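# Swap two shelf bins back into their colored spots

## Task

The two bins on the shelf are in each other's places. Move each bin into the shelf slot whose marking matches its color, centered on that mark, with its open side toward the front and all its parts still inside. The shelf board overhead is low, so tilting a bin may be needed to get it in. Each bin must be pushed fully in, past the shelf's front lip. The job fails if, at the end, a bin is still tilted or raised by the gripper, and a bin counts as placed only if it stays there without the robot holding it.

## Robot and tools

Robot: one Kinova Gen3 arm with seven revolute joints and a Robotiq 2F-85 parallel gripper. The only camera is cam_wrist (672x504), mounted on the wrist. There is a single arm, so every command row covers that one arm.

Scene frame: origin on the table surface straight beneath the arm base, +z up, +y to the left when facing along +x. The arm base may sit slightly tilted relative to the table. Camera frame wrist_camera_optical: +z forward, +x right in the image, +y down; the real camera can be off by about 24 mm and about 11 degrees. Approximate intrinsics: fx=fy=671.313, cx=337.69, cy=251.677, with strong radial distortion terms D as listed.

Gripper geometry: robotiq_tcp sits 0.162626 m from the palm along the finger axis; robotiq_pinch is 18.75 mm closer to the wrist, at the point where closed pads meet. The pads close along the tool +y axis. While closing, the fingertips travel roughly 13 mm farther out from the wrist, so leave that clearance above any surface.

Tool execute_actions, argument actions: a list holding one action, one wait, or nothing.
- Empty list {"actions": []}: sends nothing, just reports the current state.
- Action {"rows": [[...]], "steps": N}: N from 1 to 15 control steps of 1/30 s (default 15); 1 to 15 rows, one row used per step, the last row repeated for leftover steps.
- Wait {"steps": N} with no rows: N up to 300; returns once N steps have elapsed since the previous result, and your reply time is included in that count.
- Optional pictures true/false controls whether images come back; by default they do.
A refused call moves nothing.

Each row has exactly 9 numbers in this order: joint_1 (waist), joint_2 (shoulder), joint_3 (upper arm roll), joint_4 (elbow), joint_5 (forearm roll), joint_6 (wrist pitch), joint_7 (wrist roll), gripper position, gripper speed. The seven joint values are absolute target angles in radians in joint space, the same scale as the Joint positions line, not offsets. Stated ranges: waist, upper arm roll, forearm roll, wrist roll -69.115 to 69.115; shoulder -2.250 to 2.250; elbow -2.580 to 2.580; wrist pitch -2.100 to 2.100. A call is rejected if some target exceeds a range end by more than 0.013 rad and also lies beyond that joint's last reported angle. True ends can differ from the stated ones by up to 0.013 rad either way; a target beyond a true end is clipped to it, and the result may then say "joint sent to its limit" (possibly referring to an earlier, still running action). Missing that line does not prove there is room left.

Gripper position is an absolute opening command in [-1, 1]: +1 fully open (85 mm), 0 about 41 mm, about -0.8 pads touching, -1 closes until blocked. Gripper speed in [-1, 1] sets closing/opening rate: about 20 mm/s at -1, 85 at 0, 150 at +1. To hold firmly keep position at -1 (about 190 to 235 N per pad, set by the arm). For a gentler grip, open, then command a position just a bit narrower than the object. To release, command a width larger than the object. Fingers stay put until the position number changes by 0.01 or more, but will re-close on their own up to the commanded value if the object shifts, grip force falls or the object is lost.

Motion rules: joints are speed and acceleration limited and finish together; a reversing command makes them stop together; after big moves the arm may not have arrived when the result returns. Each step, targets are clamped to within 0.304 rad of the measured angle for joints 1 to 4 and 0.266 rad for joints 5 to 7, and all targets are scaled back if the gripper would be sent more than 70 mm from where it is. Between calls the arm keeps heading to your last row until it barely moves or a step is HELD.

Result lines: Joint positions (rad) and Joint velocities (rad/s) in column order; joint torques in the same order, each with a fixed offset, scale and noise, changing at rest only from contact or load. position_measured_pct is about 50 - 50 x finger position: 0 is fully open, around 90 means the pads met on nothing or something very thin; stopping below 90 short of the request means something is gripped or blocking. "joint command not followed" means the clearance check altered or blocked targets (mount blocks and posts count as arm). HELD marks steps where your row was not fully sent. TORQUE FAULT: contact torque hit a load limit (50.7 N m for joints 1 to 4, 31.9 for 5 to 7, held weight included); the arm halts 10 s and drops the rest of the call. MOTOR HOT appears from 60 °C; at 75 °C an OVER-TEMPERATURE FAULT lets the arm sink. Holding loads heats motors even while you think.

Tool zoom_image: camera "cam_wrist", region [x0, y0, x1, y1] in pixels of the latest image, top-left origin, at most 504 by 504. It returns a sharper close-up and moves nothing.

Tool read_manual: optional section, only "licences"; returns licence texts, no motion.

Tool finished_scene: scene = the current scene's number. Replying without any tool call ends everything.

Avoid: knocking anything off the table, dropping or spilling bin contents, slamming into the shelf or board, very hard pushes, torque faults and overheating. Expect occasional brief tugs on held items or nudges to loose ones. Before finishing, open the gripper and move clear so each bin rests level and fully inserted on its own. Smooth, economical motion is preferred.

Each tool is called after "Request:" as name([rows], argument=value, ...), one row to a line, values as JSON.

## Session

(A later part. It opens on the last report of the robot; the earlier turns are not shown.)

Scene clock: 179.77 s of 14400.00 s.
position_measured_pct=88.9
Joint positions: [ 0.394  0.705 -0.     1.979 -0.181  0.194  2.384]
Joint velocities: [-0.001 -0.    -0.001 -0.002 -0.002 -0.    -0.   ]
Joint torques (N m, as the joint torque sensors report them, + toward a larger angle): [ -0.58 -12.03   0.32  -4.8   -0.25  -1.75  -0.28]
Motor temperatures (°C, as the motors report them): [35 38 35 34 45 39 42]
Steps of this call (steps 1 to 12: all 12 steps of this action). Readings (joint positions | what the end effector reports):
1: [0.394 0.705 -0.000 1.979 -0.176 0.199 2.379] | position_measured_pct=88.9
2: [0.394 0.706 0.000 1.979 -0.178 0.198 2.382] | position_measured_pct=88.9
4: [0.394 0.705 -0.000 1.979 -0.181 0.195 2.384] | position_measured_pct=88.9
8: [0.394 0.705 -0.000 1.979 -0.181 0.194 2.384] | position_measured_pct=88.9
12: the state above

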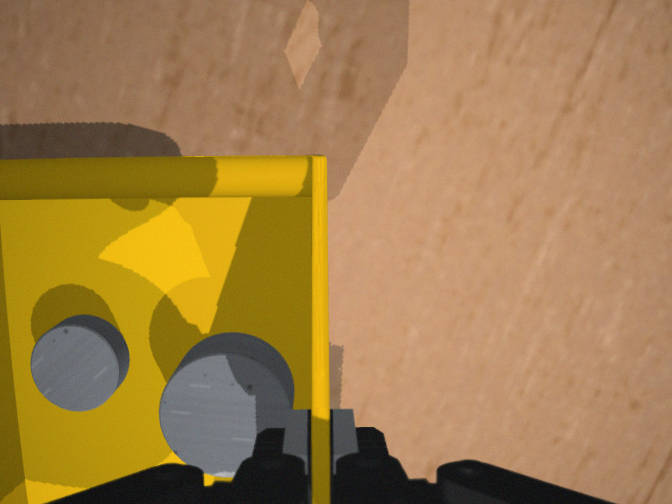

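Request:
execute_actions([
  {"rows":[[0.3938,0.705,0,1.9783,-0.177,0.1975,2.380,0,0]]},
], pictures=false)

Request:
execute_actions([
  {"rows":[[0.385,0.47,0,1.965,-0.08,0.44,2.275,0,0]]},
], pictures=false)

Request:
execute_actions([
  {"rows":[[-0.2848,0.6977,0,1.5971,0.2329,0.6302,1.3589,0,0]]},
], pictures=false)

Request:
execute_actions([
  {"steps":30},
])

Scene clock: 189.50 s of 14400.00 s.
position_measured_pct=52.4
Joint positions: [ 0.394  0.705  0.     1.978 -0.177  0.197  2.38 ]
Joint velocities: [0.    0.    0.001 0.    0.    0.    0.001]
Joint torques (N m, as the joint torque sensors report them, + toward a larger angle): [ -0.39 -18.05   0.18  -3.18  -0.06  -0.02  -0.15]
Motor temperatures (°C, as the motors report them): [35 37 35 34 45 39 42]
Steps of this call (steps 1 to 15: the robot went on to your last target; steps 16 to 90: nothing new was sent; then 6.23 s passed at rest; steps 91 to 105: all 15 steps of this action). Readings (joint positions | what the end effector reports):
91: [0.394 0.704 -0.000 1.980 -0.181 0.195 2.384] | position_measured_pct=88.9
92: [0.394 0.702 -0.000 1.980 -0.179 0.196 2.382] | position_measured_pct=88.9
94: [0.394 0.703 -0.000 1.979 -0.177 0.197 2.380] | position_measured_pct=84.1
98: [0.394 0.705 -0.000 1.978 -0.177 0.197 2.380] | position_measured_pct=72.6
105: the state above

Scene clock: 190.00 s of 14400.00 s.
position_measured_pct=50.0
Joint positions: [ 0.385  0.476  0.     1.965 -0.08   0.44   2.275]
Joint velocities: [-0.003 -0.047 -0.     0.006  0.     0.01   0.001]
Joint torques (N m, as the joint torque sensors report them, + toward a larger angle): [ -0.55 -16.58   0.6   -5.51  -0.43  -0.78  -0.12]
Motor temperatures (°C, as the motors report them): [35 37 35 34 45 39 42]
Steps of this call (steps 1 to 15: all 15 steps of this action). Readings (joint positions | what the end effector reports):
1: [0.394 0.703 0.000 1.978 -0.177 0.198 2.380] | position_measured_pct=51.2
2: [0.393 0.697 0.000 1.978 -0.175 0.204 2.378] | position_measured_pct=50.4
4: [0.392 0.667 0.000 1.977 -0.164 0.231 2.366] | position_measured_pct=50.0
8: [0.388 0.553 -0.000 1.970 -0.117 0.348 2.315] | position_measured_pct=50.0
15: the state above

Scene clock: 190.50 s of 14400.00 s.
position_measured_pct=50.0
Joint positions: [0.034 0.638 0.001 1.699 0.148 0.58  1.974]
Joint velocities: [-0.855  0.191 -0.003 -0.351  0.292  0.168 -0.753]
Joint torques (N m, as the joint torque sensors report them, + toward a larger angle): [ -1.72 -19.63  -1.04  -5.3   -0.04   0.21  -0.06]
Motor temperatures (°C, as the motors report them): [35 37 35 34 45 39 42]
Steps of this call (steps 1 to 15: all 15 steps of this action). Readings (joint positions | what the end effector reports):
1: [0.384 0.476 0.000 1.964 -0.079 0.441 2.274] | position_measured_pct=50.0
2: [0.376 0.480 0.002 1.958 -0.075 0.444 2.270] | position_measured_pct=50.0
4: [0.346 0.502 0.003 1.931 -0.052 0.461 2.247] | position_measured_pct=50.0
8: [0.236 0.571 0.001 1.826 0.041 0.519 2.153] | position_measured_pct=50.0
15: the state above

Scene clock: 191.50 s of 14400.00 s.
position_measured_pct=50.0
Joint positions: [-0.285  0.698 -0.     1.597  0.233  0.63   1.359]
Joint velocities: [-0.     0.     0.001  0.002  0.001  0.     0.   ]
Joint torques (N m, as the joint torque sensors report them, + toward a larger angle): [ -2.26 -19.77  -0.23  -6.29  -0.09  -0.16  -0.35]
Motor temperatures (°C, as the motors report them): [35 38 35 34 45 39 42]
Steps of this call (steps 1 to 30: the robot went on to your last target). Readings (joint positions | what the end effector reports):
1: [0.005 0.644 0.001 1.688 0.157 0.585 1.949] | position_measured_pct=50.0
2: [-0.023 0.650 0.001 1.678 0.165 0.590 1.924] | position_measured_pct=50.0
4: [-0.080 0.660 0.001 1.660 0.180 0.599 1.870] | position_measured_pct=50.0
8: [-0.183 0.679 -0.001 1.627 0.207 0.615 1.722] | position_measured_pct=50.0
30: the state above

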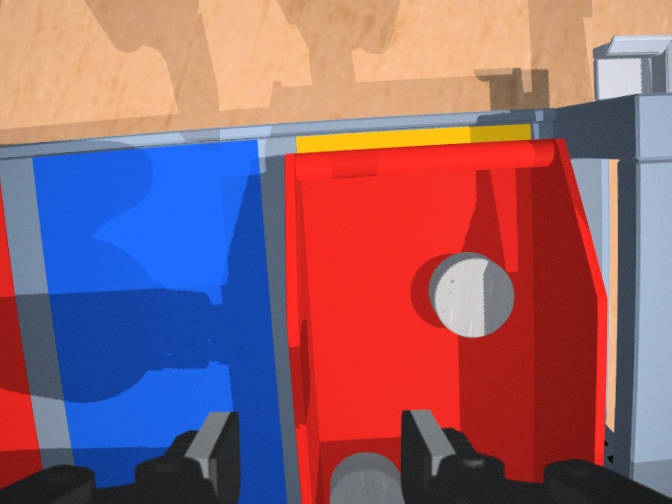

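Request:
execute_actions([
  {"rows":[[-0.2703,0.6977,0,1.5971,0.227,0.6302,1.448,0,0],[-0.2703,0.6977,0,1.5971,0.227,0.6302,1.448,0,0],[-0.2703,0.6977,0,1.5971,0.227,0.6302,1.448,0,0],[-0.2703,0.6977,0,1.5971,0.227,0.6302,1.448,0,0],[-0.2496,0.847,0,1.602,0.285,0.476,1.398,0,0]]},
], pictures=false)

Request:
execute_actions([
  {"steps":12},
])

Scene clock: 200.13 s of 14400.00 s.
position_measured_pct=50.0
Joint positions: [-0.25   0.842  0.     1.603  0.285  0.477  1.398]
Joint velocities: [ 0.006  0.025 -0.001 -0.002  0.013 -0.04  -0.013]
Joint torques (N m, as the joint torque sensors report them, + toward a larger angle): [ -2.58 -24.58  -0.13  -6.41   0.26  -0.08  -0.18]
Motor temperatures (°C, as the motors report them): [35 38 35 34 45 39 42]
Steps of this call (steps 1 to 15: the robot went on to your last target; steps 16 to 90: nothing new was sent; then 5.13 s passed at rest; steps 91 to 105: all 15 steps of this action). Readings (joint positions | what the end effector reports):
91: [-0.284 0.698 -0.000 1.597 0.233 0.630 1.360] | position_measured_pct=50.0
92: [-0.282 0.698 -0.001 1.597 0.232 0.630 1.369] | position_measured_pct=50.0
94: [-0.275 0.698 -0.001 1.597 0.229 0.630 1.415] | position_measured_pct=50.0
98: [-0.261 0.734 0.000 1.597 0.240 0.597 1.442] | position_measured_pct=50.0
105: the state above

Scene clock: 200.53 s of 14400.00 s.
position_measured_pct=50.0
Joint positions: [-0.25   0.847  0.     1.602  0.285  0.476  1.398]
Joint velocities: [ 0.001  0.002  0.001  0.001 -0.002  0.     0.   ]
Joint torques (N m, as the joint torque sensors report them, + toward a larger angle): [ -2.48 -20.68  -0.19  -5.26   0.05  -0.37  -0.23]
Motor temperatures (°C, as the motors report them): [35 38 35 34 45 39 42]
Steps of this call (steps 1 to 12: the robot went on to your last target). Readings (joint positions | what the end effector reports):
1: [-0.250 0.842 -0.000 1.603 0.285 0.477 1.398] | position_measured_pct=50.0
2: [-0.250 0.843 -0.000 1.602 0.285 0.476 1.398] | position_measured_pct=50.0
4: [-0.250 0.845 -0.000 1.602 0.285 0.476 1.398] | position_measured_pct=50.0
8: [-0.250 0.846 0.000 1.602 0.285 0.476 1.398] | position_measured_pct=50.0
12: the state above

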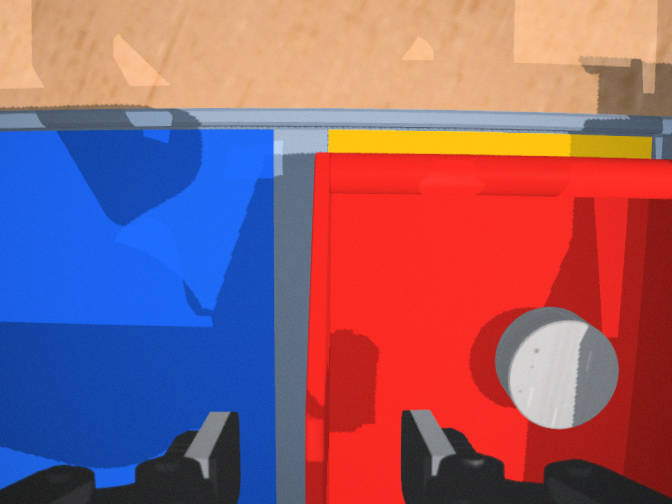

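Request:
execute_actions([
  {"rows":[[-0.247,0.847,0,1.602,0.285,0.476,1.404,-1,0.5]]},
], pictures=false)

Request:
execute_actions([
  {"rows":[[-0.224,0.846,0,1.595,0.270,0.4795,1.441,-1,0.5],[-0.224,0.846,0,1.595,0.270,0.4795,1.441,-1,0.5],[-0.224,0.846,0,1.595,0.270,0.4795,1.441,-1,0.5],[-0.2,0.845,0,1.588,0.2556,0.483,1.478,-1,0.5],[-0.2,0.845,0,1.588,0.2556,0.483,1.478,-1,0.5],[-0.2,0.845,0,1.588,0.2556,0.483,1.478,-1,0.5],[-0.177,0.8443,0,1.581,0.241,0.4864,1.515,-1,0.5],[-0.177,0.8443,0,1.581,0.241,0.4864,1.515,-1,0.5],[-0.177,0.8443,0,1.581,0.241,0.4864,1.515,-1,0.5],[-0.1543,0.8437,0,1.5737,0.2262,0.4898,1.552,-1,0.5]]},
])

Scene clock: 207.47 s of 14400.00 s.
position_measured_pct=88.9
Joint positions: [-0.248  0.843 -0.002  1.602  0.284  0.477  1.404]
Joint velocities: [-0.002 -0.001  0.     0.001  0.    -0.002  0.   ]
Joint torques (N m, as the joint torque sensors report them, + toward a larger angle): [ -1.76 -17.97   1.3   -5.14   0.68  -0.97  -0.4 ]
Motor temperatures (°C, as the motors report them): [35 38 35 34 45 39 42]
Steps of this call (steps 1 to 15: the robot went on to your last target; steps 16 to 90: nothing new was sent; then 3.43 s passed at rest; steps 91 to 105: all 15 steps of this action). Readings (joint positions | what the end effector reports):
91: [-0.249 0.847 -0.000 1.602 0.285 0.476 1.399] | position_measured_pct=50.0
92: [-0.248 0.847 -0.000 1.602 0.285 0.476 1.402] | position_measured_pct=50.8
94: [-0.247 0.847 0.000 1.602 0.285 0.476 1.404] | position_measured_pct=56.3
98: [-0.247 0.847 0.000 1.602 0.285 0.476 1.404] | position_measured_pct=72.2
105: the state above

Scene clock: 207.97 s of 14400.00 s.
position_measured_pct=88.9
Joint positions: [-0.158  0.842 -0.001  1.574  0.225  0.49   1.552]
Joint velocities: [ 0.022  0.001 -0.016 -0.004 -0.006  0.003  0.008]
Joint torques (N m, as the joint torque sensors report them, + toward a larger angle): [ -0.64 -20.12   1.52  -5.35   0.5   -0.75  -0.41]
Motor temperatures (°C, as the motors report them): [35 38 35 34 45 39 42]
Steps of this call (steps 1 to 15: all 15 steps of this action). Readings (joint positions | what the end effector reports):
1: [-0.246 0.843 -0.002 1.601 0.283 0.477 1.405] | position_measured_pct=88.9
2: [-0.240 0.843 -0.004 1.600 0.279 0.478 1.413] | position_measured_pct=88.9
4: [-0.226 0.843 -0.004 1.595 0.269 0.479 1.437] | position_measured_pct=88.9
8: [-0.194 0.842 -0.004 1.585 0.249 0.484 1.489] | position_measured_pct=88.9
15: the state above

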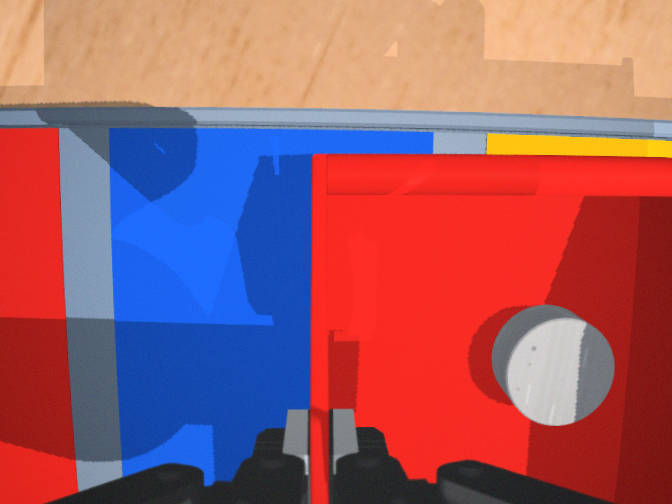

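Request:
execute_actions([
  {"rows":[[-0.156,0.8437,0,1.5737,0.2262,0.4898,1.548,0,0.5]],"steps":10},
], pictures=false)

Request:
execute_actions([
  {"rows":[[-0.170,0.7307,0,1.567,0.19,0.608,1.578,0,0.5]],"steps":11},
], pictures=false)

Request:
execute_actions([
  {"rows":[[-0.346,0.7397,0,1.607,0.278,0.592,1.313,0,0.5]]},
])

Scene clock: 214.67 s of 14400.00 s.
position_measured_pct=58.3
Joint positions: [-0.156  0.844  0.     1.574  0.226  0.49   1.548]
Joint velocities: [-0.     0.001  0.002  0.    -0.    -0.     0.001]
Joint torques (N m, as the joint torque sensors report them, + toward a larger angle): [ -2.28 -21.16  -0.06  -5.88  -0.12  -0.44  -0.35]
Motor temperatures (°C, as the motors report them): [35 38 35 34 45 39 42]
Steps of this call (steps 1 to 15: the robot went on to your last target; steps 16 to 90: nothing new was sent; then 3.37 s passed at rest; steps 91 to 100: all 10 steps of this action). Readings (joint positions | what the end effector reports):
91: [-0.157 0.842 -0.002 1.574 0.225 0.490 1.551] | position_measured_pct=88.9
92: [-0.157 0.842 -0.002 1.574 0.225 0.490 1.549] | position_measured_pct=88.5
94: [-0.157 0.843 -0.000 1.574 0.226 0.490 1.548] | position_measured_pct=82.5
98: [-0.156 0.843 0.000 1.574 0.226 0.490 1.548] | position_measured_pct=66.7
100: the state above

Scene clock: 215.03 s of 14400.00 s.
position_measured_pct=50.0
Joint positions: [-0.169  0.735 -0.     1.566  0.19   0.608  1.578]
Joint velocities: [-0.004 -0.025  0.003  0.017 -0.001  0.013  0.001]
Joint torques (N m, as the joint torque sensors report them, + toward a larger angle): [ -2.55 -21.41   0.17  -6.49  -0.1   -0.24  -0.29]
Motor temperatures (°C, as the motors report them): [35 38 35 34 45 39 42]
Steps of this call (steps 1 to 11: all 11 steps of this action). Readings (joint positions | what the end effector reports):
1: [-0.156 0.842 0.000 1.574 0.226 0.491 1.549] | position_measured_pct=54.8
2: [-0.157 0.836 0.000 1.574 0.224 0.496 1.551] | position_measured_pct=52.4
4: [-0.161 0.807 0.000 1.573 0.216 0.524 1.560] | position_measured_pct=50.4
8: [-0.169 0.740 -0.000 1.566 0.193 0.599 1.576] | position_measured_pct=50.0
11: the state above

Scene clock: 215.53 s of 14400.00 s.
position_measured_pct=50.0
Joint positions: [-0.343  0.74  -0.     1.607  0.278  0.592  1.313]
Joint velocities: [-0.026 -0.001  0.011  0.002  0.001  0.     0.001]
Joint torques (N m, as the joint torque sensors report them, + toward a larger angle): [ -2.58 -20.46  -1.03  -5.5    0.16  -0.08  -0.41]
Motor temperatures (°C, as the motors report them): [35 38 35 34 45 39 42]
Steps of this call (steps 1 to 15: all 15 steps of this action). Readings (joint positions | what the end effector reports):
1: [-0.171 0.734 0.000 1.567 0.191 0.607 1.577] | position_measured_pct=50.0
2: [-0.178 0.734 0.002 1.569 0.195 0.606 1.569] | position_measured_pct=50.0
4: [-0.208 0.735 0.004 1.576 0.210 0.602 1.529] | position_measured_pct=50.0
8: [-0.303 0.738 -0.001 1.597 0.256 0.595 1.380] | position_measured_pct=50.0
15: the state above

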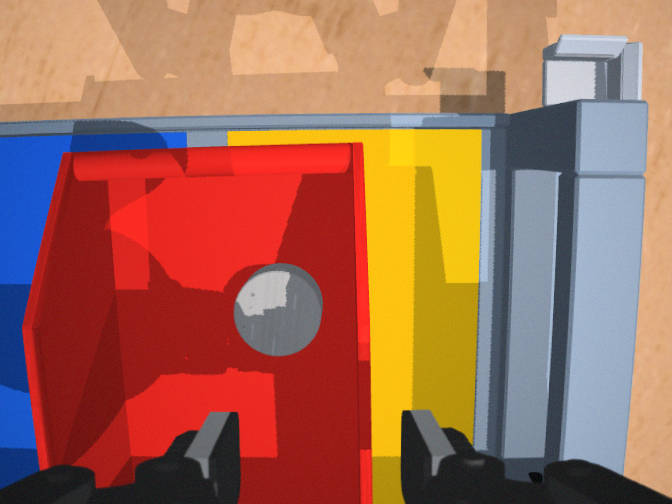

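Request:
execute_actions([
  {"rows":[[-0.3685,0.741,0,1.610,0.287,0.591,1.293,0,0.5],[-0.3685,0.741,0,1.610,0.287,0.591,1.293,0,0.5],[-0.3685,0.741,0,1.610,0.287,0.591,1.293,0,0.5],[-0.3685,0.741,0,1.610,0.287,0.591,1.293,0,0.5],[-0.3685,0.741,0,1.610,0.287,0.591,1.293,0,0.5],[-0.353,0.854,0,1.615,0.336,0.4745,1.251,0,0.5]]},
], pictures=false)

Request:
execute_actions([
  {"steps":10},
])

Scene clock: 220.20 s of 14400.00 s.
position_measured_pct=50.0
Joint positions: [-0.354  0.849  0.     1.616  0.336  0.476  1.251]
Joint velocities: [ 0.001  0.009 -0.003 -0.016  0.009 -0.033 -0.005]
Joint torques (N m, as the joint torque sensors report them, + toward a larger angle): [ -3.07 -22.14  -0.69  -5.65  -0.52  -0.15  -0.27]
Motor temperatures (°C, as the motors report them): [35 38 35 34 45 39 42]
Steps of this call (steps 1 to 15: the robot went on to your last target; steps 16 to 90: nothing new was sent; then 1.17 s passed at rest; steps 91 to 105: all 15 steps of this action). Readings (joint positions | what the end effector reports):
91: [-0.348 0.740 0.000 1.607 0.278 0.592 1.312] | position_measured_pct=50.0
92: [-0.354 0.740 0.002 1.608 0.281 0.592 1.308] | position_measured_pct=50.0
94: [-0.366 0.741 -0.000 1.610 0.286 0.591 1.296] | position_measured_pct=50.0
98: [-0.364 0.761 -0.000 1.610 0.294 0.574 1.287] | position_measured_pct=50.0
105: the state above

Scene clock: 220.53 s of 14400.00 s.
position_measured_pct=50.0
Joint positions: [-0.353  0.854  0.     1.615  0.336  0.475  1.251]
Joint velocities: [ 0.     0.002 -0.001  0.001  0.     0.     0.001]
Joint torques (N m, as the joint torque sensors report them, + toward a larger angle): [ -2.53 -20.67   0.03  -5.59  -0.08  -0.17  -0.33]
Motor temperatures (°C, as the motors report them): [35 38 35 34 45 39 42]
Steps of this call (steps 1 to 10: the robot went on to your last target). Readings (joint positions | what the end effector reports):
1: [-0.353 0.850 -0.000 1.616 0.336 0.475 1.251] | position_measured_pct=50.0
2: [-0.353 0.851 -0.000 1.615 0.336 0.475 1.251] | position_measured_pct=50.0
4: [-0.353 0.852 -0.000 1.615 0.336 0.474 1.251] | position_measured_pct=50.0
8: [-0.353 0.854 0.000 1.615 0.336 0.475 1.251] | position_measured_pct=50.0
10: the state above

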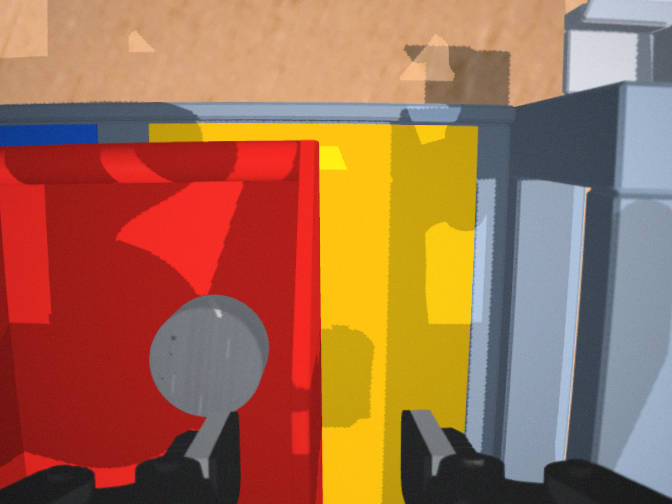

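Request:
execute_actions([
  {"rows":[[-0.347,0.853,0,1.615,0.334,0.4745,1.259,-1,0.5]]},
], pictures=false)

Request:
execute_actions([
  {"rows":[[-0.328,0.851,0,1.612,0.324,0.475,1.287,-1,0.5],[-0.328,0.851,0,1.612,0.324,0.475,1.287,-1,0.5],[-0.308,0.850,0,1.610,0.314,0.475,1.315,-1,0.5],[-0.289,0.849,0,1.607,0.304,0.4755,1.342,-1,0.5],[-0.269,0.847,0,1.605,0.295,0.476,1.370,-1,0.5],[-0.2496,0.846,0,1.602,0.285,0.477,1.398,-1,0.5],[-0.2305,0.845,0,1.596,0.273,0.479,1.428,-1,0.5],[-0.2115,0.8445,0,1.591,0.2615,0.482,1.457,-1,0.5],[-0.1924,0.844,0,1.585,0.25,0.485,1.487,-1,0.5],[-0.1734,0.8435,0,1.579,0.238,0.4875,1.516,-1,0.5],[-0.1543,0.843,0,1.5737,0.2262,0.4905,1.546,-1,0.5]]},
])

Request:
execute_actions([
  {"rows":[[-0.133,0.845,0,1.5614,0.213,0.4975,1.578,-1,0.5],[-0.133,0.845,0,1.5614,0.213,0.4975,1.578,-1,0.5],[-0.112,0.847,0,1.549,0.2,0.505,1.610,-1,0.5],[-0.112,0.847,0,1.549,0.2,0.505,1.610,-1,0.5],[-0.091,0.849,0,1.537,0.1865,0.512,1.6415,-1,0.5],[-0.091,0.849,0,1.537,0.1865,0.512,1.6415,-1,0.5],[-0.070,0.8515,0,1.5245,0.173,0.5195,1.673,-1,0.5],[-0.070,0.8515,0,1.5245,0.173,0.5195,1.673,-1,0.5],[-0.049,0.8535,0,1.512,0.16,0.527,1.705,-1,0.5]]},
])

Scene clock: 230.13 s of 14400.00 s.
position_measured_pct=88.9
Joint positions: [-0.347  0.853 -0.     1.615  0.334  0.474  1.259]
Joint velocities: [ 0.001  0.001  0.002  0.002  0.001 -0.001  0.   ]
Joint torques (N m, as the joint torque sensors report them, + toward a larger angle): [ -2.31 -20.39   0.25  -5.46   0.01  -0.07  -0.45]
Motor temperatures (°C, as the motors report them): [35 38 35 34 45 39 42]
Steps of this call (steps 1 to 15: the robot went on to your last target; steps 16 to 90: nothing new was sent; then 6.10 s passed at rest; steps 91 to 105: all 15 steps of this action). Readings (joint positions | what the end effector reports):
91: [-0.352 0.854 -0.000 1.615 0.336 0.474 1.252] | position_measured_pct=50.0
92: [-0.349 0.853 -0.001 1.615 0.335 0.474 1.255] | position_measured_pct=50.8
94: [-0.348 0.853 0.000 1.615 0.334 0.475 1.259] | position_measured_pct=56.3
98: [-0.347 0.853 0.000 1.615 0.334 0.474 1.259] | position_measured_pct=72.2
105: the state above

Scene clock: 230.63 s of 14400.00 s.
position_measured_pct=88.9
Joint positions: [-0.161  0.844  0.003  1.575  0.228  0.49   1.542]
Joint velocities: [ 0.086 -0.005  0.027 -0.032 -0.07   0.022  0.189]
Joint torques (N m, as the joint torque sensors report them, + toward a larger angle): [ -7.08 -21.88  -2.76  -5.86  -0.72  -0.54  -0.56]
Motor temperatures (°C, as the motors report them): [35 38 35 34 45 39 42]
Steps of this call (steps 1 to 15: all 15 steps of this action). Readings (joint positions | what the end effector reports):
1: [-0.346 0.853 -0.001 1.615 0.333 0.474 1.260] | position_measured_pct=88.9
2: [-0.340 0.852 -0.003 1.614 0.330 0.474 1.267] | position_measured_pct=88.9
4: [-0.321 0.851 -0.004 1.612 0.320 0.474 1.293] | position_measured_pct=88.9
8: [-0.262 0.847 -0.003 1.603 0.290 0.476 1.380] | position_measured_pct=88.9
15: the state above

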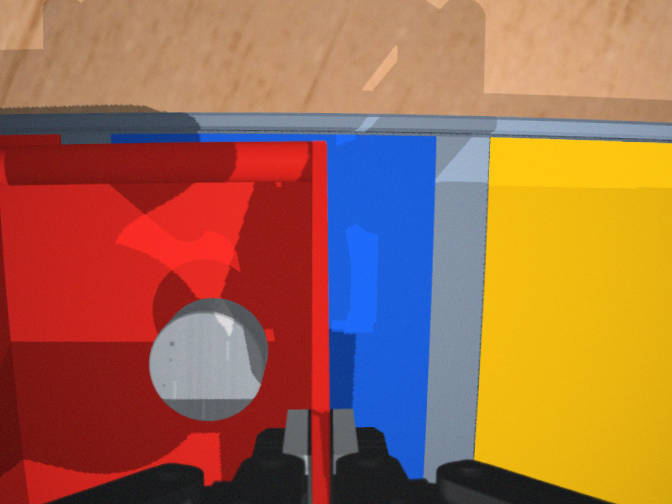

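Scene clock: 231.13 s of 14400.00 s.
position_measured_pct=88.9
Joint positions: [-0.051  0.854  0.001  1.513  0.16   0.527  1.705]
Joint velocities: [ 0.02   0.001 -0.017 -0.005 -0.008  0.004 -0.001]
Joint torques (N m, as the joint torque sensors report them, + toward a larger angle): [ -2.74 -23.16  -0.34  -6.97  -0.24  -0.27  -0.36]
Motor temperatures (°C, as the motors report them): [35 38 35 34 45 39 42]
Steps of this call (steps 1 to 15: all 15 steps of this action). Readings (joint positions | what the end effector reports):
1: [-0.158 0.844 0.003 1.574 0.226 0.491 1.547] | position_measured_pct=88.9
2: [-0.150 0.844 -0.001 1.570 0.222 0.492 1.555] | position_measured_pct=88.9
4: [-0.130 0.846 -0.003 1.559 0.210 0.499 1.584] | position_measured_pct=88.9
8: [-0.088 0.850 -0.001 1.535 0.184 0.513 1.646] | position_measured_pct=88.9
15: the state above

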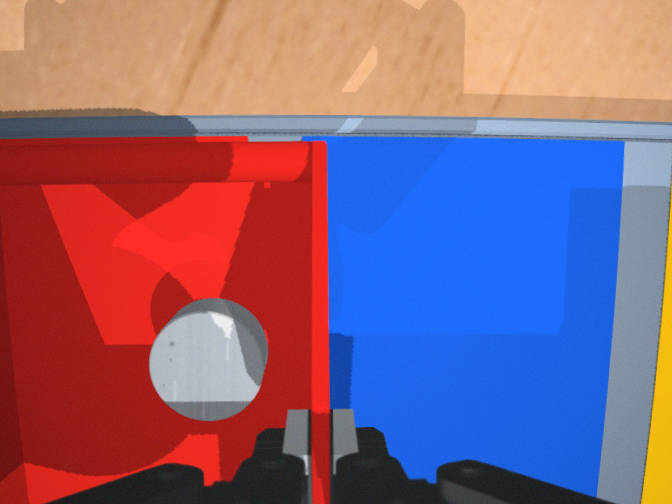

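Request:
execute_actions([
  {"rows":[[-0.045,0.860,0,1.495,0.155,0.538,1.703,-1,0.5],[-0.045,0.860,0,1.495,0.155,0.538,1.703,-1,0.5],[-0.045,0.860,0,1.495,0.155,0.538,1.703,-1,0.5],[-0.045,0.860,0,1.495,0.155,0.538,1.703,-1,0.5],[-0.028,0.863,0,1.481,0.144,0.5455,1.73,-1,0.5],[-0.028,0.863,0,1.481,0.144,0.5455,1.73,-1,0.5],[-0.028,0.863,0,1.481,0.144,0.5455,1.73,-1,0.5],[-0.012,0.8657,0,1.4684,0.133,0.5527,1.755,-1,0.5]]},
])

Scene clock: 237.83 s of 14400.00 s.
position_measured_pct=88.9
Joint positions: [-0.013  0.866 -0.     1.469  0.133  0.553  1.755]
Joint velocities: [ 0.008  0.002 -0.007 -0.001 -0.002  0.002  0.001]
Joint torques (N m, as the joint torque sensors report them, + toward a larger angle): [ -1.91 -23.81   0.27  -6.84  -0.09  -0.49  -0.2 ]
Motor temperatures (°C, as the motors report them): [35 38 35 34 45 39 42]
Steps of this call (steps 1 to 15: the robot went on to your last target; steps 16 to 90: nothing new was sent; then 3.20 s passed at rest; steps 91 to 105: all 15 steps of this action). Readings (joint positions | what the end effector reports):
91: [-0.049 0.854 -0.001 1.511 0.159 0.528 1.705] | position_measured_pct=88.9
92: [-0.048 0.857 -0.001 1.506 0.158 0.532 1.705] | position_measured_pct=88.9
94: [-0.046 0.859 -0.001 1.497 0.155 0.537 1.703] | position_measured_pct=88.9
98: [-0.028 0.863 -0.001 1.482 0.144 0.545 1.730] | position_measured_pct=88.9
105: the state above

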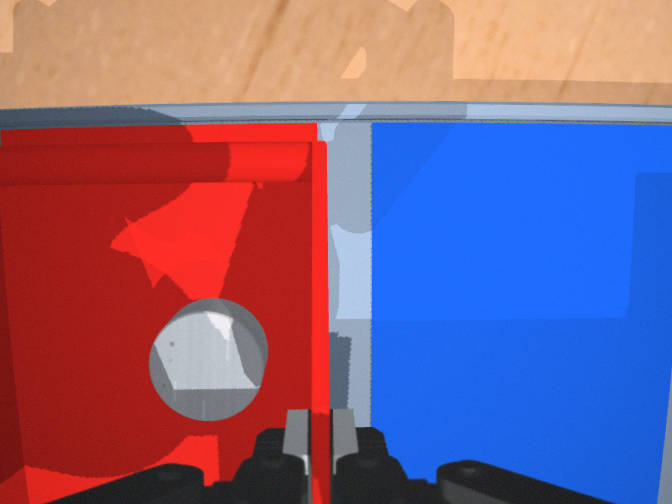

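Request:
execute_actions([
  {"rows":[[-0.0126,0.8743,0,1.4564,0.1325,0.5557,1.755,-1,0.5]]},
])

Scene clock: 240.50 s of 14400.00 s.
position_measured_pct=88.9
Joint positions: [-0.013  0.872 -0.     1.457  0.132  0.557  1.755]
Joint velocities: [-0.     0.     0.     0.     0.    -0.    -0.001]
Joint torques (N m, as the joint torque sensors report them, + toward a larger angle): [ -1.85 -20.06   0.52  -6.38   0.17  -1.02  -0.43]
Motor temperatures (°C, as the motors report them): [35 38 35 34 45 39 42]
Steps of this call (steps 1 to 15: the robot went on to your last target; steps 16 to 65: nothing new was sent; steps 66 to 80: all 15 steps of this action). Readings (joint positions | what the end effector reports):
66: [-0.012 0.867 -0.001 1.468 0.133 0.554 1.755] | position_measured_pct=88.9
67: [-0.013 0.869 -0.000 1.464 0.132 0.557 1.755] | position_measured_pct=88.9
69: [-0.013 0.871 -0.000 1.458 0.132 0.557 1.755] | position_measured_pct=88.9
73: [-0.013 0.871 -0.000 1.457 0.132 0.557 1.755] | position_measured_pct=88.9
80: the state above

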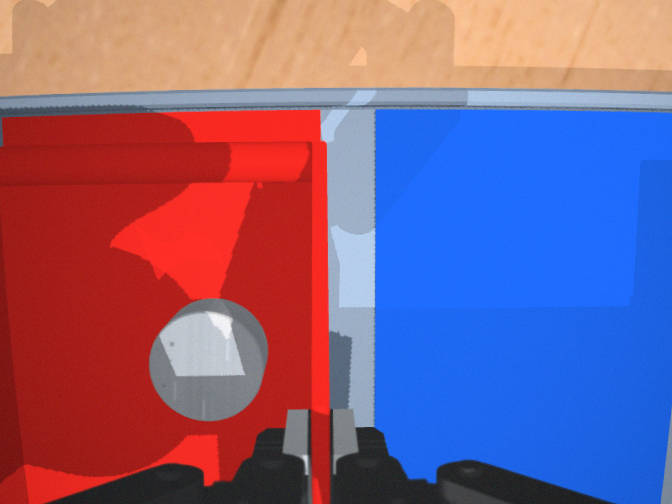

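Request:
execute_actions([
  {"rows":[[-0.0125,0.8765,0,1.4444,0.1315,0.5655,1.756,-1,0.5]]},
])

Scene clock: 242.97 s of 14400.00 s.
position_measured_pct=88.9
Joint positions: [-0.013  0.875 -0.     1.445  0.131  0.567  1.756]
Joint velocities: [-0.001 -0.     0.001  0.     0.    -0.     0.   ]
Joint torques (N m, as the joint torque sensors report them, + toward a larger angle): [ -1.77 -21.71   0.36  -6.98  -0.08  -0.83  -0.29]
Motor temperatures (°C, as the motors report them): [35 38 35 34 45 39 42]
Steps of this call (steps 1 to 15: the robot went on to your last target; steps 16 to 59: nothing new was sent; steps 60 to 74: all 15 steps of this action). Readings (joint positions | what the end effector reports):
60: [-0.013 0.872 -0.000 1.456 0.132 0.558 1.755] | position_measured_pct=88.9
61: [-0.013 0.873 -0.001 1.452 0.132 0.562 1.756] | position_measured_pct=88.9
63: [-0.013 0.875 -0.000 1.446 0.131 0.565 1.756] | position_measured_pct=88.9
67: [-0.013 0.875 -0.000 1.445 0.131 0.566 1.756] | position_measured_pct=88.9
74: the state above

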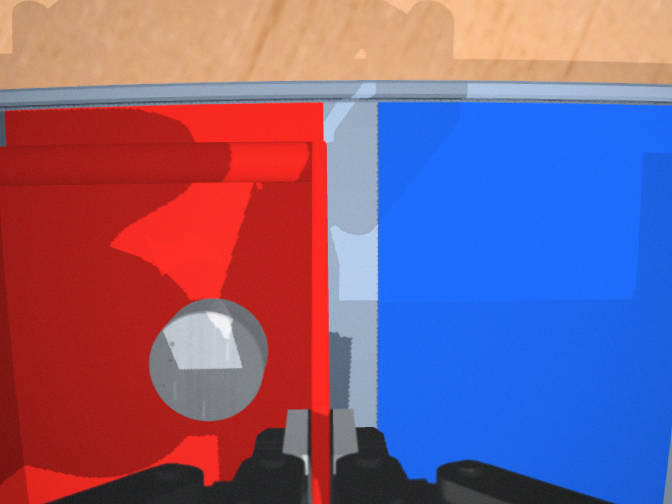

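Request:
execute_actions([
  {"rows":[[-0.0168,0.876,0,1.4465,0.133,0.5645,1.751,-1,0.5]],"steps":10},
], pictures=false)

Request:
execute_actions([
  {"rows":[[-0.0165,0.876,0,1.4465,0.133,0.5645,1.751,0,0.5]],"steps":11},
], pictures=false)

Request:
execute_actions([
  {"rows":[[-0.030,0.724,0,1.458,0.113,0.705,1.766,0,0.5]],"steps":13},
], pictures=false)

Request:
execute_actions([
  {"rows":[[0.058,0.724,0,1.445,0.075,0.712,1.883,0,0.5]]},
])

Scene clock: 249.03 s of 14400.00 s.
position_measured_pct=88.9
Joint positions: [-0.016  0.875  0.     1.447  0.133  0.565  1.751]
Joint velocities: [ 0.001  0.     0.    -0.002 -0.003  0.    -0.001]
Joint torques (N m, as the joint torque sensors report them, + toward a larger angle): [ -2.21 -22.08  -0.59  -6.42   0.02  -0.37  -0.11]
Motor temperatures (°C, as the motors report them): [35 38 35 34 45 39 42]
Steps of this call (steps 1 to 15: the robot went on to your last target; steps 16 to 90: nothing new was sent; then 2.73 s passed at rest; steps 91 to 100: all 10 steps of this action). Readings (joint positions | what the end effector reports):
91: [-0.014 0.875 -0.000 1.446 0.131 0.566 1.755] | position_measured_pct=88.9
92: [-0.016 0.875 0.001 1.446 0.132 0.565 1.753] | position_measured_pct=88.9
94: [-0.016 0.875 0.000 1.447 0.133 0.565 1.751] | position_measured_pct=88.9
98: [-0.016 0.875 0.000 1.447 0.133 0.565 1.751] | position_measured_pct=88.9
100: the state above

Scene clock: 249.40 s of 14400.00 s.
position_measured_pct=54.8
Joint positions: [-0.016  0.876 -0.     1.447  0.133  0.564  1.751]
Joint velocities: [-0.001  0.     0.001 -0.002 -0.001  0.     0.001]
Joint torques (N m, as the joint torque sensors report them, + toward a larger angle): [ -1.75 -22.8   -0.24  -6.26  -0.16  -0.22  -0.35]
Motor temperatures (°C, as the motors report them): [35 38 35 34 45 39 42]
Steps of this call (steps 1 to 11: all 11 steps of this action). Readings (joint positions | what the end effector reports):
1: [-0.016 0.875 0.000 1.447 0.133 0.565 1.751] | position_measured_pct=88.9
2: [-0.016 0.875 0.000 1.447 0.133 0.565 1.751] | position_measured_pct=88.5
4: [-0.016 0.876 0.000 1.446 0.133 0.564 1.751] | position_measured_pct=82.5
8: [-0.016 0.876 -0.000 1.447 0.133 0.564 1.751] | position_measured_pct=66.7
11: the state above

Scene clock: 249.83 s of 14400.00 s.
position_measured_pct=50.0
Joint positions: [-0.03   0.728 -0.     1.457  0.113  0.705  1.766]
Joint velocities: [-0.002 -0.029  0.     0.012 -0.001  0.006  0.001]
Joint torques (N m, as the joint torque sensors report them, + toward a larger angle): [ -1.93 -21.96   0.13  -6.83  -0.17  -0.1   -0.33]
Motor temperatures (°C, as the motors report them): [35 38 35 34 45 39 42]
Steps of this call (steps 1 to 13: all 13 steps of this action). Readings (joint positions | what the end effector reports):
1: [-0.017 0.875 -0.000 1.447 0.133 0.565 1.751] | position_measured_pct=52.4
2: [-0.017 0.868 0.000 1.448 0.132 0.570 1.752] | position_measured_pct=51.2
4: [-0.020 0.839 0.000 1.451 0.129 0.595 1.754] | position_measured_pct=50.0
8: [-0.028 0.750 -0.000 1.455 0.117 0.679 1.763] | position_measured_pct=50.0
13: the state above

Scene clock: 250.33 s of 14400.00 s.
position_measured_pct=50.0
Joint positions: [0.057 0.724 0.    1.445 0.075 0.712 1.883]
Joint velocities: [ 0.007 -0.     0.003  0.002 -0.     0.     0.001]
Joint torques (N m, as the joint torque sensors report them, + toward a larger angle): [ -1.85 -21.83  -0.19  -6.91  -0.18  -0.25  -0.34]
Motor temperatures (°C, as the motors report them): [35 38 35 34 45 39 42]
Steps of this call (steps 1 to 15: all 15 steps of this action). Readings (joint positions | what the end effector reports):
1: [-0.028 0.727 -0.000 1.457 0.113 0.705 1.767] | position_measured_pct=50.0
2: [-0.022 0.726 -0.002 1.456 0.110 0.705 1.773] | position_measured_pct=50.0
4: [0.008 0.725 -0.004 1.451 0.098 0.707 1.808] | position_measured_pct=50.0
8: [0.054 0.724 0.004 1.445 0.077 0.712 1.881] | position_measured_pct=50.0
15: the state above

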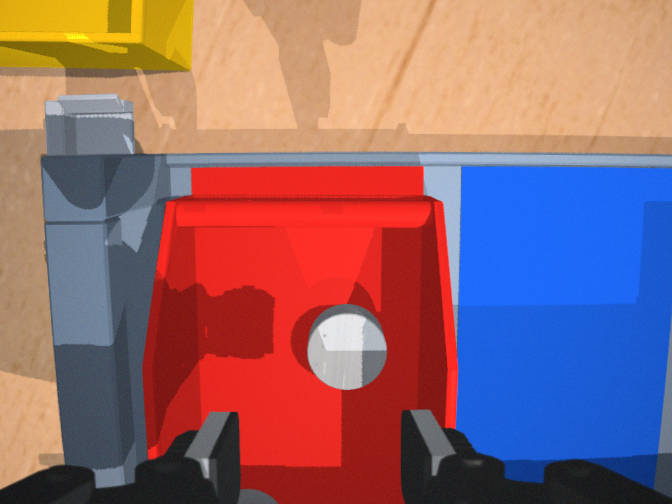

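Request:
execute_actions([
  {"rows":[[0.5615,0.6244,0,1.7282,-0.154,0.5394,2.5016,0,0.5]]},
], pictures=false)

Request:
execute_actions([
  {"steps":18},
])

Scene clock: 258.47 s of 14400.00 s.
position_measured_pct=50.0
Joint positions: [ 0.399  0.65  -0.001  1.656 -0.096  0.583  2.19 ]
Joint velocities: [ 0.846 -0.131  0.004  0.375 -0.3   -0.227  1.079]
Joint torques (N m, as the joint torque sensors report them, + toward a larger angle): [ -0.79 -19.89   0.12  -5.79  -0.31   0.12  -0.61]
Motor temperatures (°C, as the motors report them): [35 38 35 34 45 39 42]
Steps of this call (steps 1 to 15: the robot went on to your last target; steps 16 to 90: nothing new was sent; then 4.63 s passed at rest; steps 91 to 105: all 15 steps of this action). Readings (joint positions | what the end effector reports):
91: [0.060 0.723 -0.000 1.446 0.074 0.711 1.884] | position_measured_pct=50.0
92: [0.066 0.721 -0.002 1.451 0.070 0.708 1.888] | position_measured_pct=50.0
94: [0.096 0.711 -0.004 1.476 0.050 0.693 1.911] | position_measured_pct=50.0
98: [0.203 0.682 -0.001 1.559 -0.018 0.642 2.002] | position_measured_pct=50.0
105: the state above

Scene clock: 259.07 s of 14400.00 s.
position_measured_pct=50.0
Joint positions: [ 0.561  0.625  0.     1.728 -0.154  0.539  2.502]
Joint velocities: [ 0.005 -0.001 -0.002 -0.001 -0.003 -0.    -0.   ]
Joint torques (N m, as the joint torque sensors report them, + toward a larger angle): [ -0.36 -19.31   0.27  -5.72  -0.47  -0.22  -0.19]
Motor temperatures (°C, as the motors report them): [35 38 35 34 45 39 42]
Steps of this call (steps 1 to 18: the robot went on to your last target). Readings (joint positions | what the end effector reports):
1: [0.426 0.646 -0.000 1.668 -0.106 0.575 2.228] | position_measured_pct=50.0
2: [0.450 0.642 0.001 1.679 -0.114 0.569 2.269] | position_measured_pct=50.0
4: [0.490 0.636 0.001 1.697 -0.129 0.558 2.350] | position_measured_pct=50.0
8: [0.550 0.627 0.002 1.725 -0.151 0.541 2.486] | position_measured_pct=50.0
18: the state above

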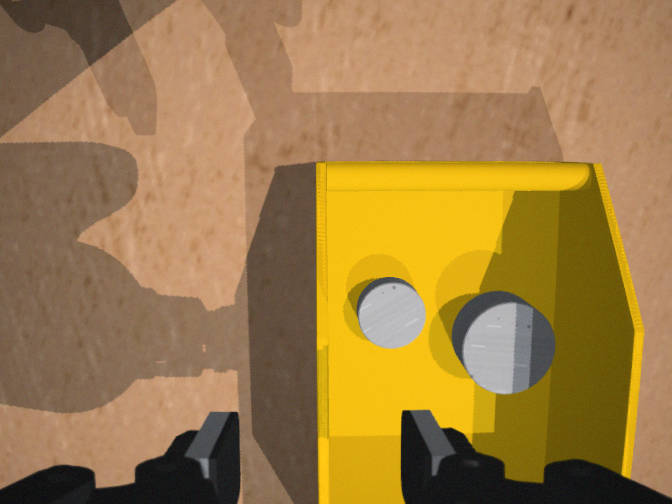

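Aligned. Descending and gripping.

Request:
execute_actions([
  {"rows":[[0.5615,0.7687,0,1.7297,-0.2063,0.396,2.560,0,0.5]]},
])

Request:
execute_actions([
  {"rows":[[0.5615,0.7687,0,1.7297,-0.2063,0.396,2.560,-1,0.5]]},
])

Scene clock: 262.27 s of 14400.00 s.
position_measured_pct=50.0
Joint positions: [ 0.561  0.767  0.     1.73  -0.206  0.396  2.56 ]
Joint velocities: [-0.     0.019  0.    -0.002 -0.001  0.001 -0.002]
Joint torques (N m, as the joint torque sensors report them, + toward a larger angle): [ -0.05 -20.46   0.92  -4.92  -0.14  -0.31  -0.3 ]
Motor temperatures (°C, as the motors report them): [35 38 35 34 45 39 42]
Steps of this call (steps 1 to 15: the robot went on to your last target; steps 16 to 81: nothing new was sent; steps 82 to 96: all 15 steps of this action). Readings (joint positions | what the end effector reports):
82: [0.562 0.626 0.000 1.728 -0.154 0.539 2.502] | position_measured_pct=50.0
83: [0.562 0.632 0.000 1.728 -0.156 0.533 2.504] | position_measured_pct=50.0
85: [0.562 0.662 0.000 1.727 -0.166 0.507 2.514] | position_measured_pct=50.0
89: [0.561 0.747 -0.000 1.730 -0.198 0.419 2.551] | position_measured_pct=50.0
96: the state above

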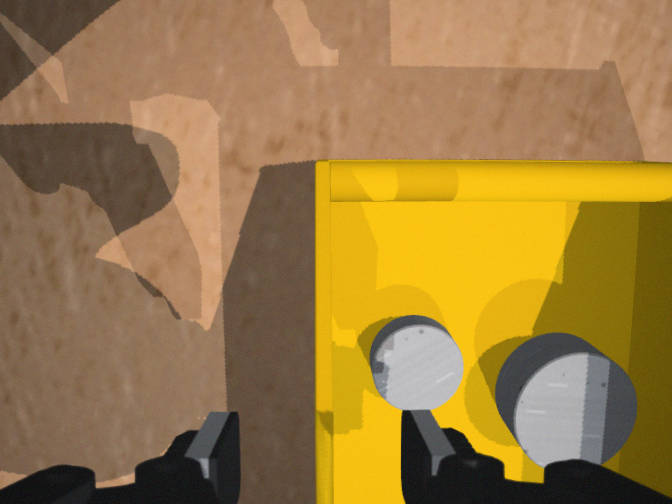

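Scene clock: 262.77 s of 14400.00 s.
position_measured_pct=88.9
Joint positions: [ 0.562  0.768 -0.     1.73  -0.206  0.397  2.56 ]
Joint velocities: [ 0.001 -0.    -0.    -0.001 -0.     0.     0.002]
Joint torques (N m, as the joint torque sensors report them, + toward a larger angle): [ -0.17 -19.57   0.79  -4.82  -0.22  -0.24  -0.4 ]
Motor temperatures (°C, as the motors report them): [35 38 35 34 45 39 42]
Steps of this call (steps 1 to 15: all 15 steps of this action). Readings (joint positions | what the end effector reports):
1: [0.561 0.767 0.000 1.730 -0.206 0.396 2.560] | position_measured_pct=50.0
2: [0.561 0.768 0.000 1.730 -0.206 0.396 2.560] | position_measured_pct=50.8
4: [0.561 0.768 -0.000 1.730 -0.206 0.396 2.560] | position_measured_pct=56.3
8: [0.561 0.769 -0.000 1.730 -0.206 0.396 2.560] | position_measured_pct=72.2
15: the state above

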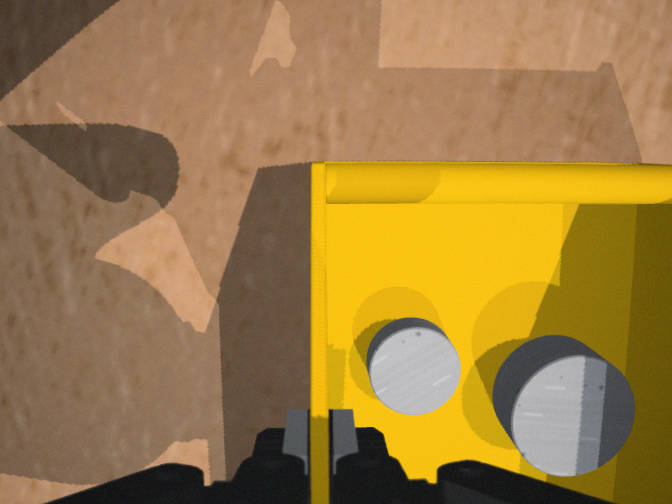

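Request:
execute_actions([
  {"rows":[[0.5605,0.525,0,1.712,-0.128,0.653,2.47,-1,0.5]]},
], pictures=false)

Request:
execute_actions([
  {"rows":[[-0.2596,0.6057,0,1.646,0.1843,0.7867,1.4964,-1,0.5]]},
], pictures=false)

Request:
execute_actions([
  {"steps":32},
])

Scene clock: 272.17 s of 14400.00 s.
position_measured_pct=88.9
Joint positions: [ 0.561  0.532  0.     1.712 -0.128  0.652  2.47 ]
Joint velocities: [-0.001 -0.034 -0.001  0.018  0.004  0.018 -0.001]
Joint torques (N m, as the joint torque sensors report them, + toward a larger angle): [ -0.3  -21.72   0.58  -7.53  -0.44   0.01  -0.13]
Motor temperatures (°C, as the motors report them): [35 38 35 34 45 39 42]
Steps of this call (steps 1 to 15: the robot went on to your last target; steps 16 to 90: nothing new was sent; then 5.90 s passed at rest; steps 91 to 105: all 15 steps of this action). Readings (joint positions | what the end effector reports):
91: [0.562 0.767 -0.000 1.730 -0.206 0.397 2.560] | position_measured_pct=88.9
92: [0.561 0.761 -0.000 1.730 -0.204 0.403 2.558] | position_measured_pct=88.9
94: [0.561 0.732 0.000 1.729 -0.196 0.430 2.548] | position_measured_pct=88.9
98: [0.561 0.623 -0.000 1.720 -0.161 0.545 2.508] | position_measured_pct=88.9
105: the state above

Scene clock: 272.67 s of 14400.00 s.
position_measured_pct=88.9
Joint positions: [0.176 0.592 0.001 1.66  0.115 0.758 2.139]
Joint velocities: [-0.92   0.058 -0.003 -0.05   0.26   0.103 -0.814]
Joint torques (N m, as the joint torque sensors report them, + toward a larger angle): [ -0.93 -21.37  -0.11  -6.48  -0.08   0.58  -0.43]
Motor temperatures (°C, as the motors report them): [35 38 35 34 45 39 42]
Steps of this call (steps 1 to 15: all 15 steps of this action). Readings (joint positions | what the end effector reports):
1: [0.559 0.532 0.001 1.712 -0.127 0.653 2.469] | position_measured_pct=88.9
2: [0.552 0.533 0.002 1.711 -0.122 0.655 2.465] | position_measured_pct=88.9
4: [0.522 0.540 0.003 1.704 -0.099 0.667 2.442] | position_measured_pct=88.9
8: [0.401 0.567 0.003 1.682 0.002 0.713 2.340] | position_measured_pct=88.9
15: the state above

Scene clock: 273.73 s of 14400.00 s.
position_measured_pct=88.9
Joint positions: [-0.259  0.607  0.     1.647  0.184  0.787  1.496]
Joint velocities: [-0.001  0.    -0.001 -0.001 -0.001 -0.     0.   ]
Joint torques (N m, as the joint torque sensors report them, + toward a larger angle): [ -2.46 -20.47  -0.39  -7.37  -0.32   0.18  -0.31]
Motor temperatures (°C, as the motors report them): [35 38 35 34 45 39 42]
Steps of this call (steps 1 to 32: the robot went on to your last target). Readings (joint positions | what the end effector reports):
1: [0.145 0.594 0.001 1.658 0.123 0.761 2.112] | position_measured_pct=88.9
2: [0.115 0.595 0.001 1.657 0.131 0.764 2.086] | position_measured_pct=88.9
4: [0.055 0.598 0.001 1.655 0.142 0.769 2.032] | position_measured_pct=88.9
8: [-0.064 0.602 0.000 1.651 0.159 0.776 1.922] | position_measured_pct=88.9
32: the state above

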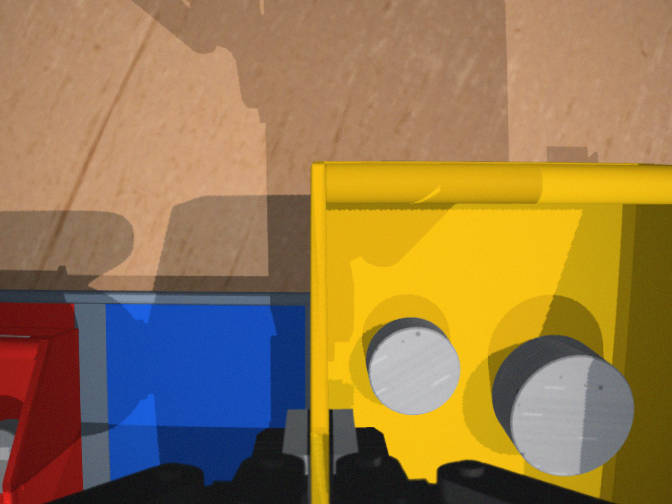

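Request:
execute_actions([
  {"rows":[[-0.2398,0.7432,0,1.6756,0.2213,0.6202,1.466,-1,0.5]]},
], pictures=false)

Request:
execute_actions([
  {"rows":[[-0.2375,0.776,0,1.657,0.224,0.606,1.4655,-1,0.5],[-0.2375,0.776,0,1.657,0.224,0.606,1.4655,-1,0.5],[-0.2375,0.776,0,1.657,0.224,0.606,1.4655,-1,0.5],[-0.2375,0.776,0,1.657,0.224,0.606,1.4655,-1,0.5],[-0.2375,0.776,0,1.657,0.224,0.606,1.4655,-1,0.5],[-0.2375,0.776,0,1.657,0.224,0.606,1.4655,-1,0.5],[-0.2361,0.8111,0,1.6111,0.2216,0.6164,1.4692,-1,0.5]]},
])

Scene clock: 283.03 s of 14400.00 s.
position_measured_pct=88.9
Joint positions: [-0.24   0.743  0.     1.676  0.221  0.62   1.466]
Joint velocities: [ 0.003  0.016  0.001  0.001 -0.001  0.001  0.   ]
Joint torques (N m, as the joint torque sensors report them, + toward a larger angle): [ -2.52 -21.87  -0.19  -6.28  -0.03   0.16  -0.21]
Motor temperatures (°C, as the motors report them): [35 38 35 34 45 39 42]
Steps of this call (steps 1 to 15: the robot went on to your last target; steps 16 to 90: nothing new was sent; then 5.80 s passed at rest; steps 91 to 105: all 15 steps of this action). Readings (joint positions | what the end effector reports):
91: [-0.259 0.608 0.000 1.647 0.185 0.786 1.496] | position_measured_pct=88.9
92: [-0.258 0.615 -0.000 1.647 0.186 0.780 1.495] | position_measured_pct=88.9
94: [-0.254 0.644 -0.000 1.652 0.193 0.747 1.489] | position_measured_pct=88.9
98: [-0.242 0.726 0.000 1.672 0.216 0.644 1.470] | position_measured_pct=88.9
105: the state above

Scene clock: 283.53 s of 14400.00 s.
position_measured_pct=88.9
Joint positions: [-0.236  0.81   0.     1.612  0.222  0.616  1.469]
Joint velocities: [ 0.002  0.019  0.001 -0.006  0.001  0.004  0.001]
Joint torques (N m, as the joint torque sensors report them, + toward a larger angle): [ -2.27 -22.76  -0.19  -5.65  -0.1    0.11  -0.21]
Motor temperatures (°C, as the motors report them): [35 38 35 34 45 39 42]
Steps of this call (steps 1 to 15: all 15 steps of this action). Readings (joint positions | what the end effector reports):
1: [-0.240 0.745 0.000 1.675 0.221 0.620 1.466] | position_measured_pct=88.9
2: [-0.239 0.752 0.000 1.672 0.222 0.618 1.466] | position_measured_pct=88.9
4: [-0.238 0.772 0.000 1.661 0.224 0.609 1.466] | position_measured_pct=88.9
8: [-0.237 0.782 0.000 1.651 0.223 0.609 1.467] | position_measured_pct=88.9
15: the state above

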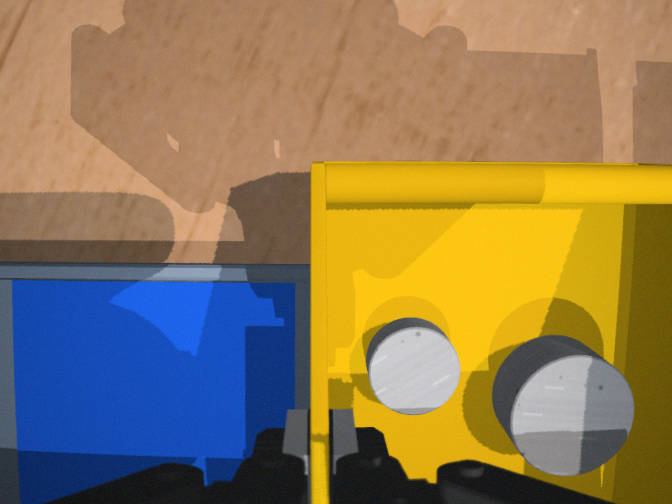

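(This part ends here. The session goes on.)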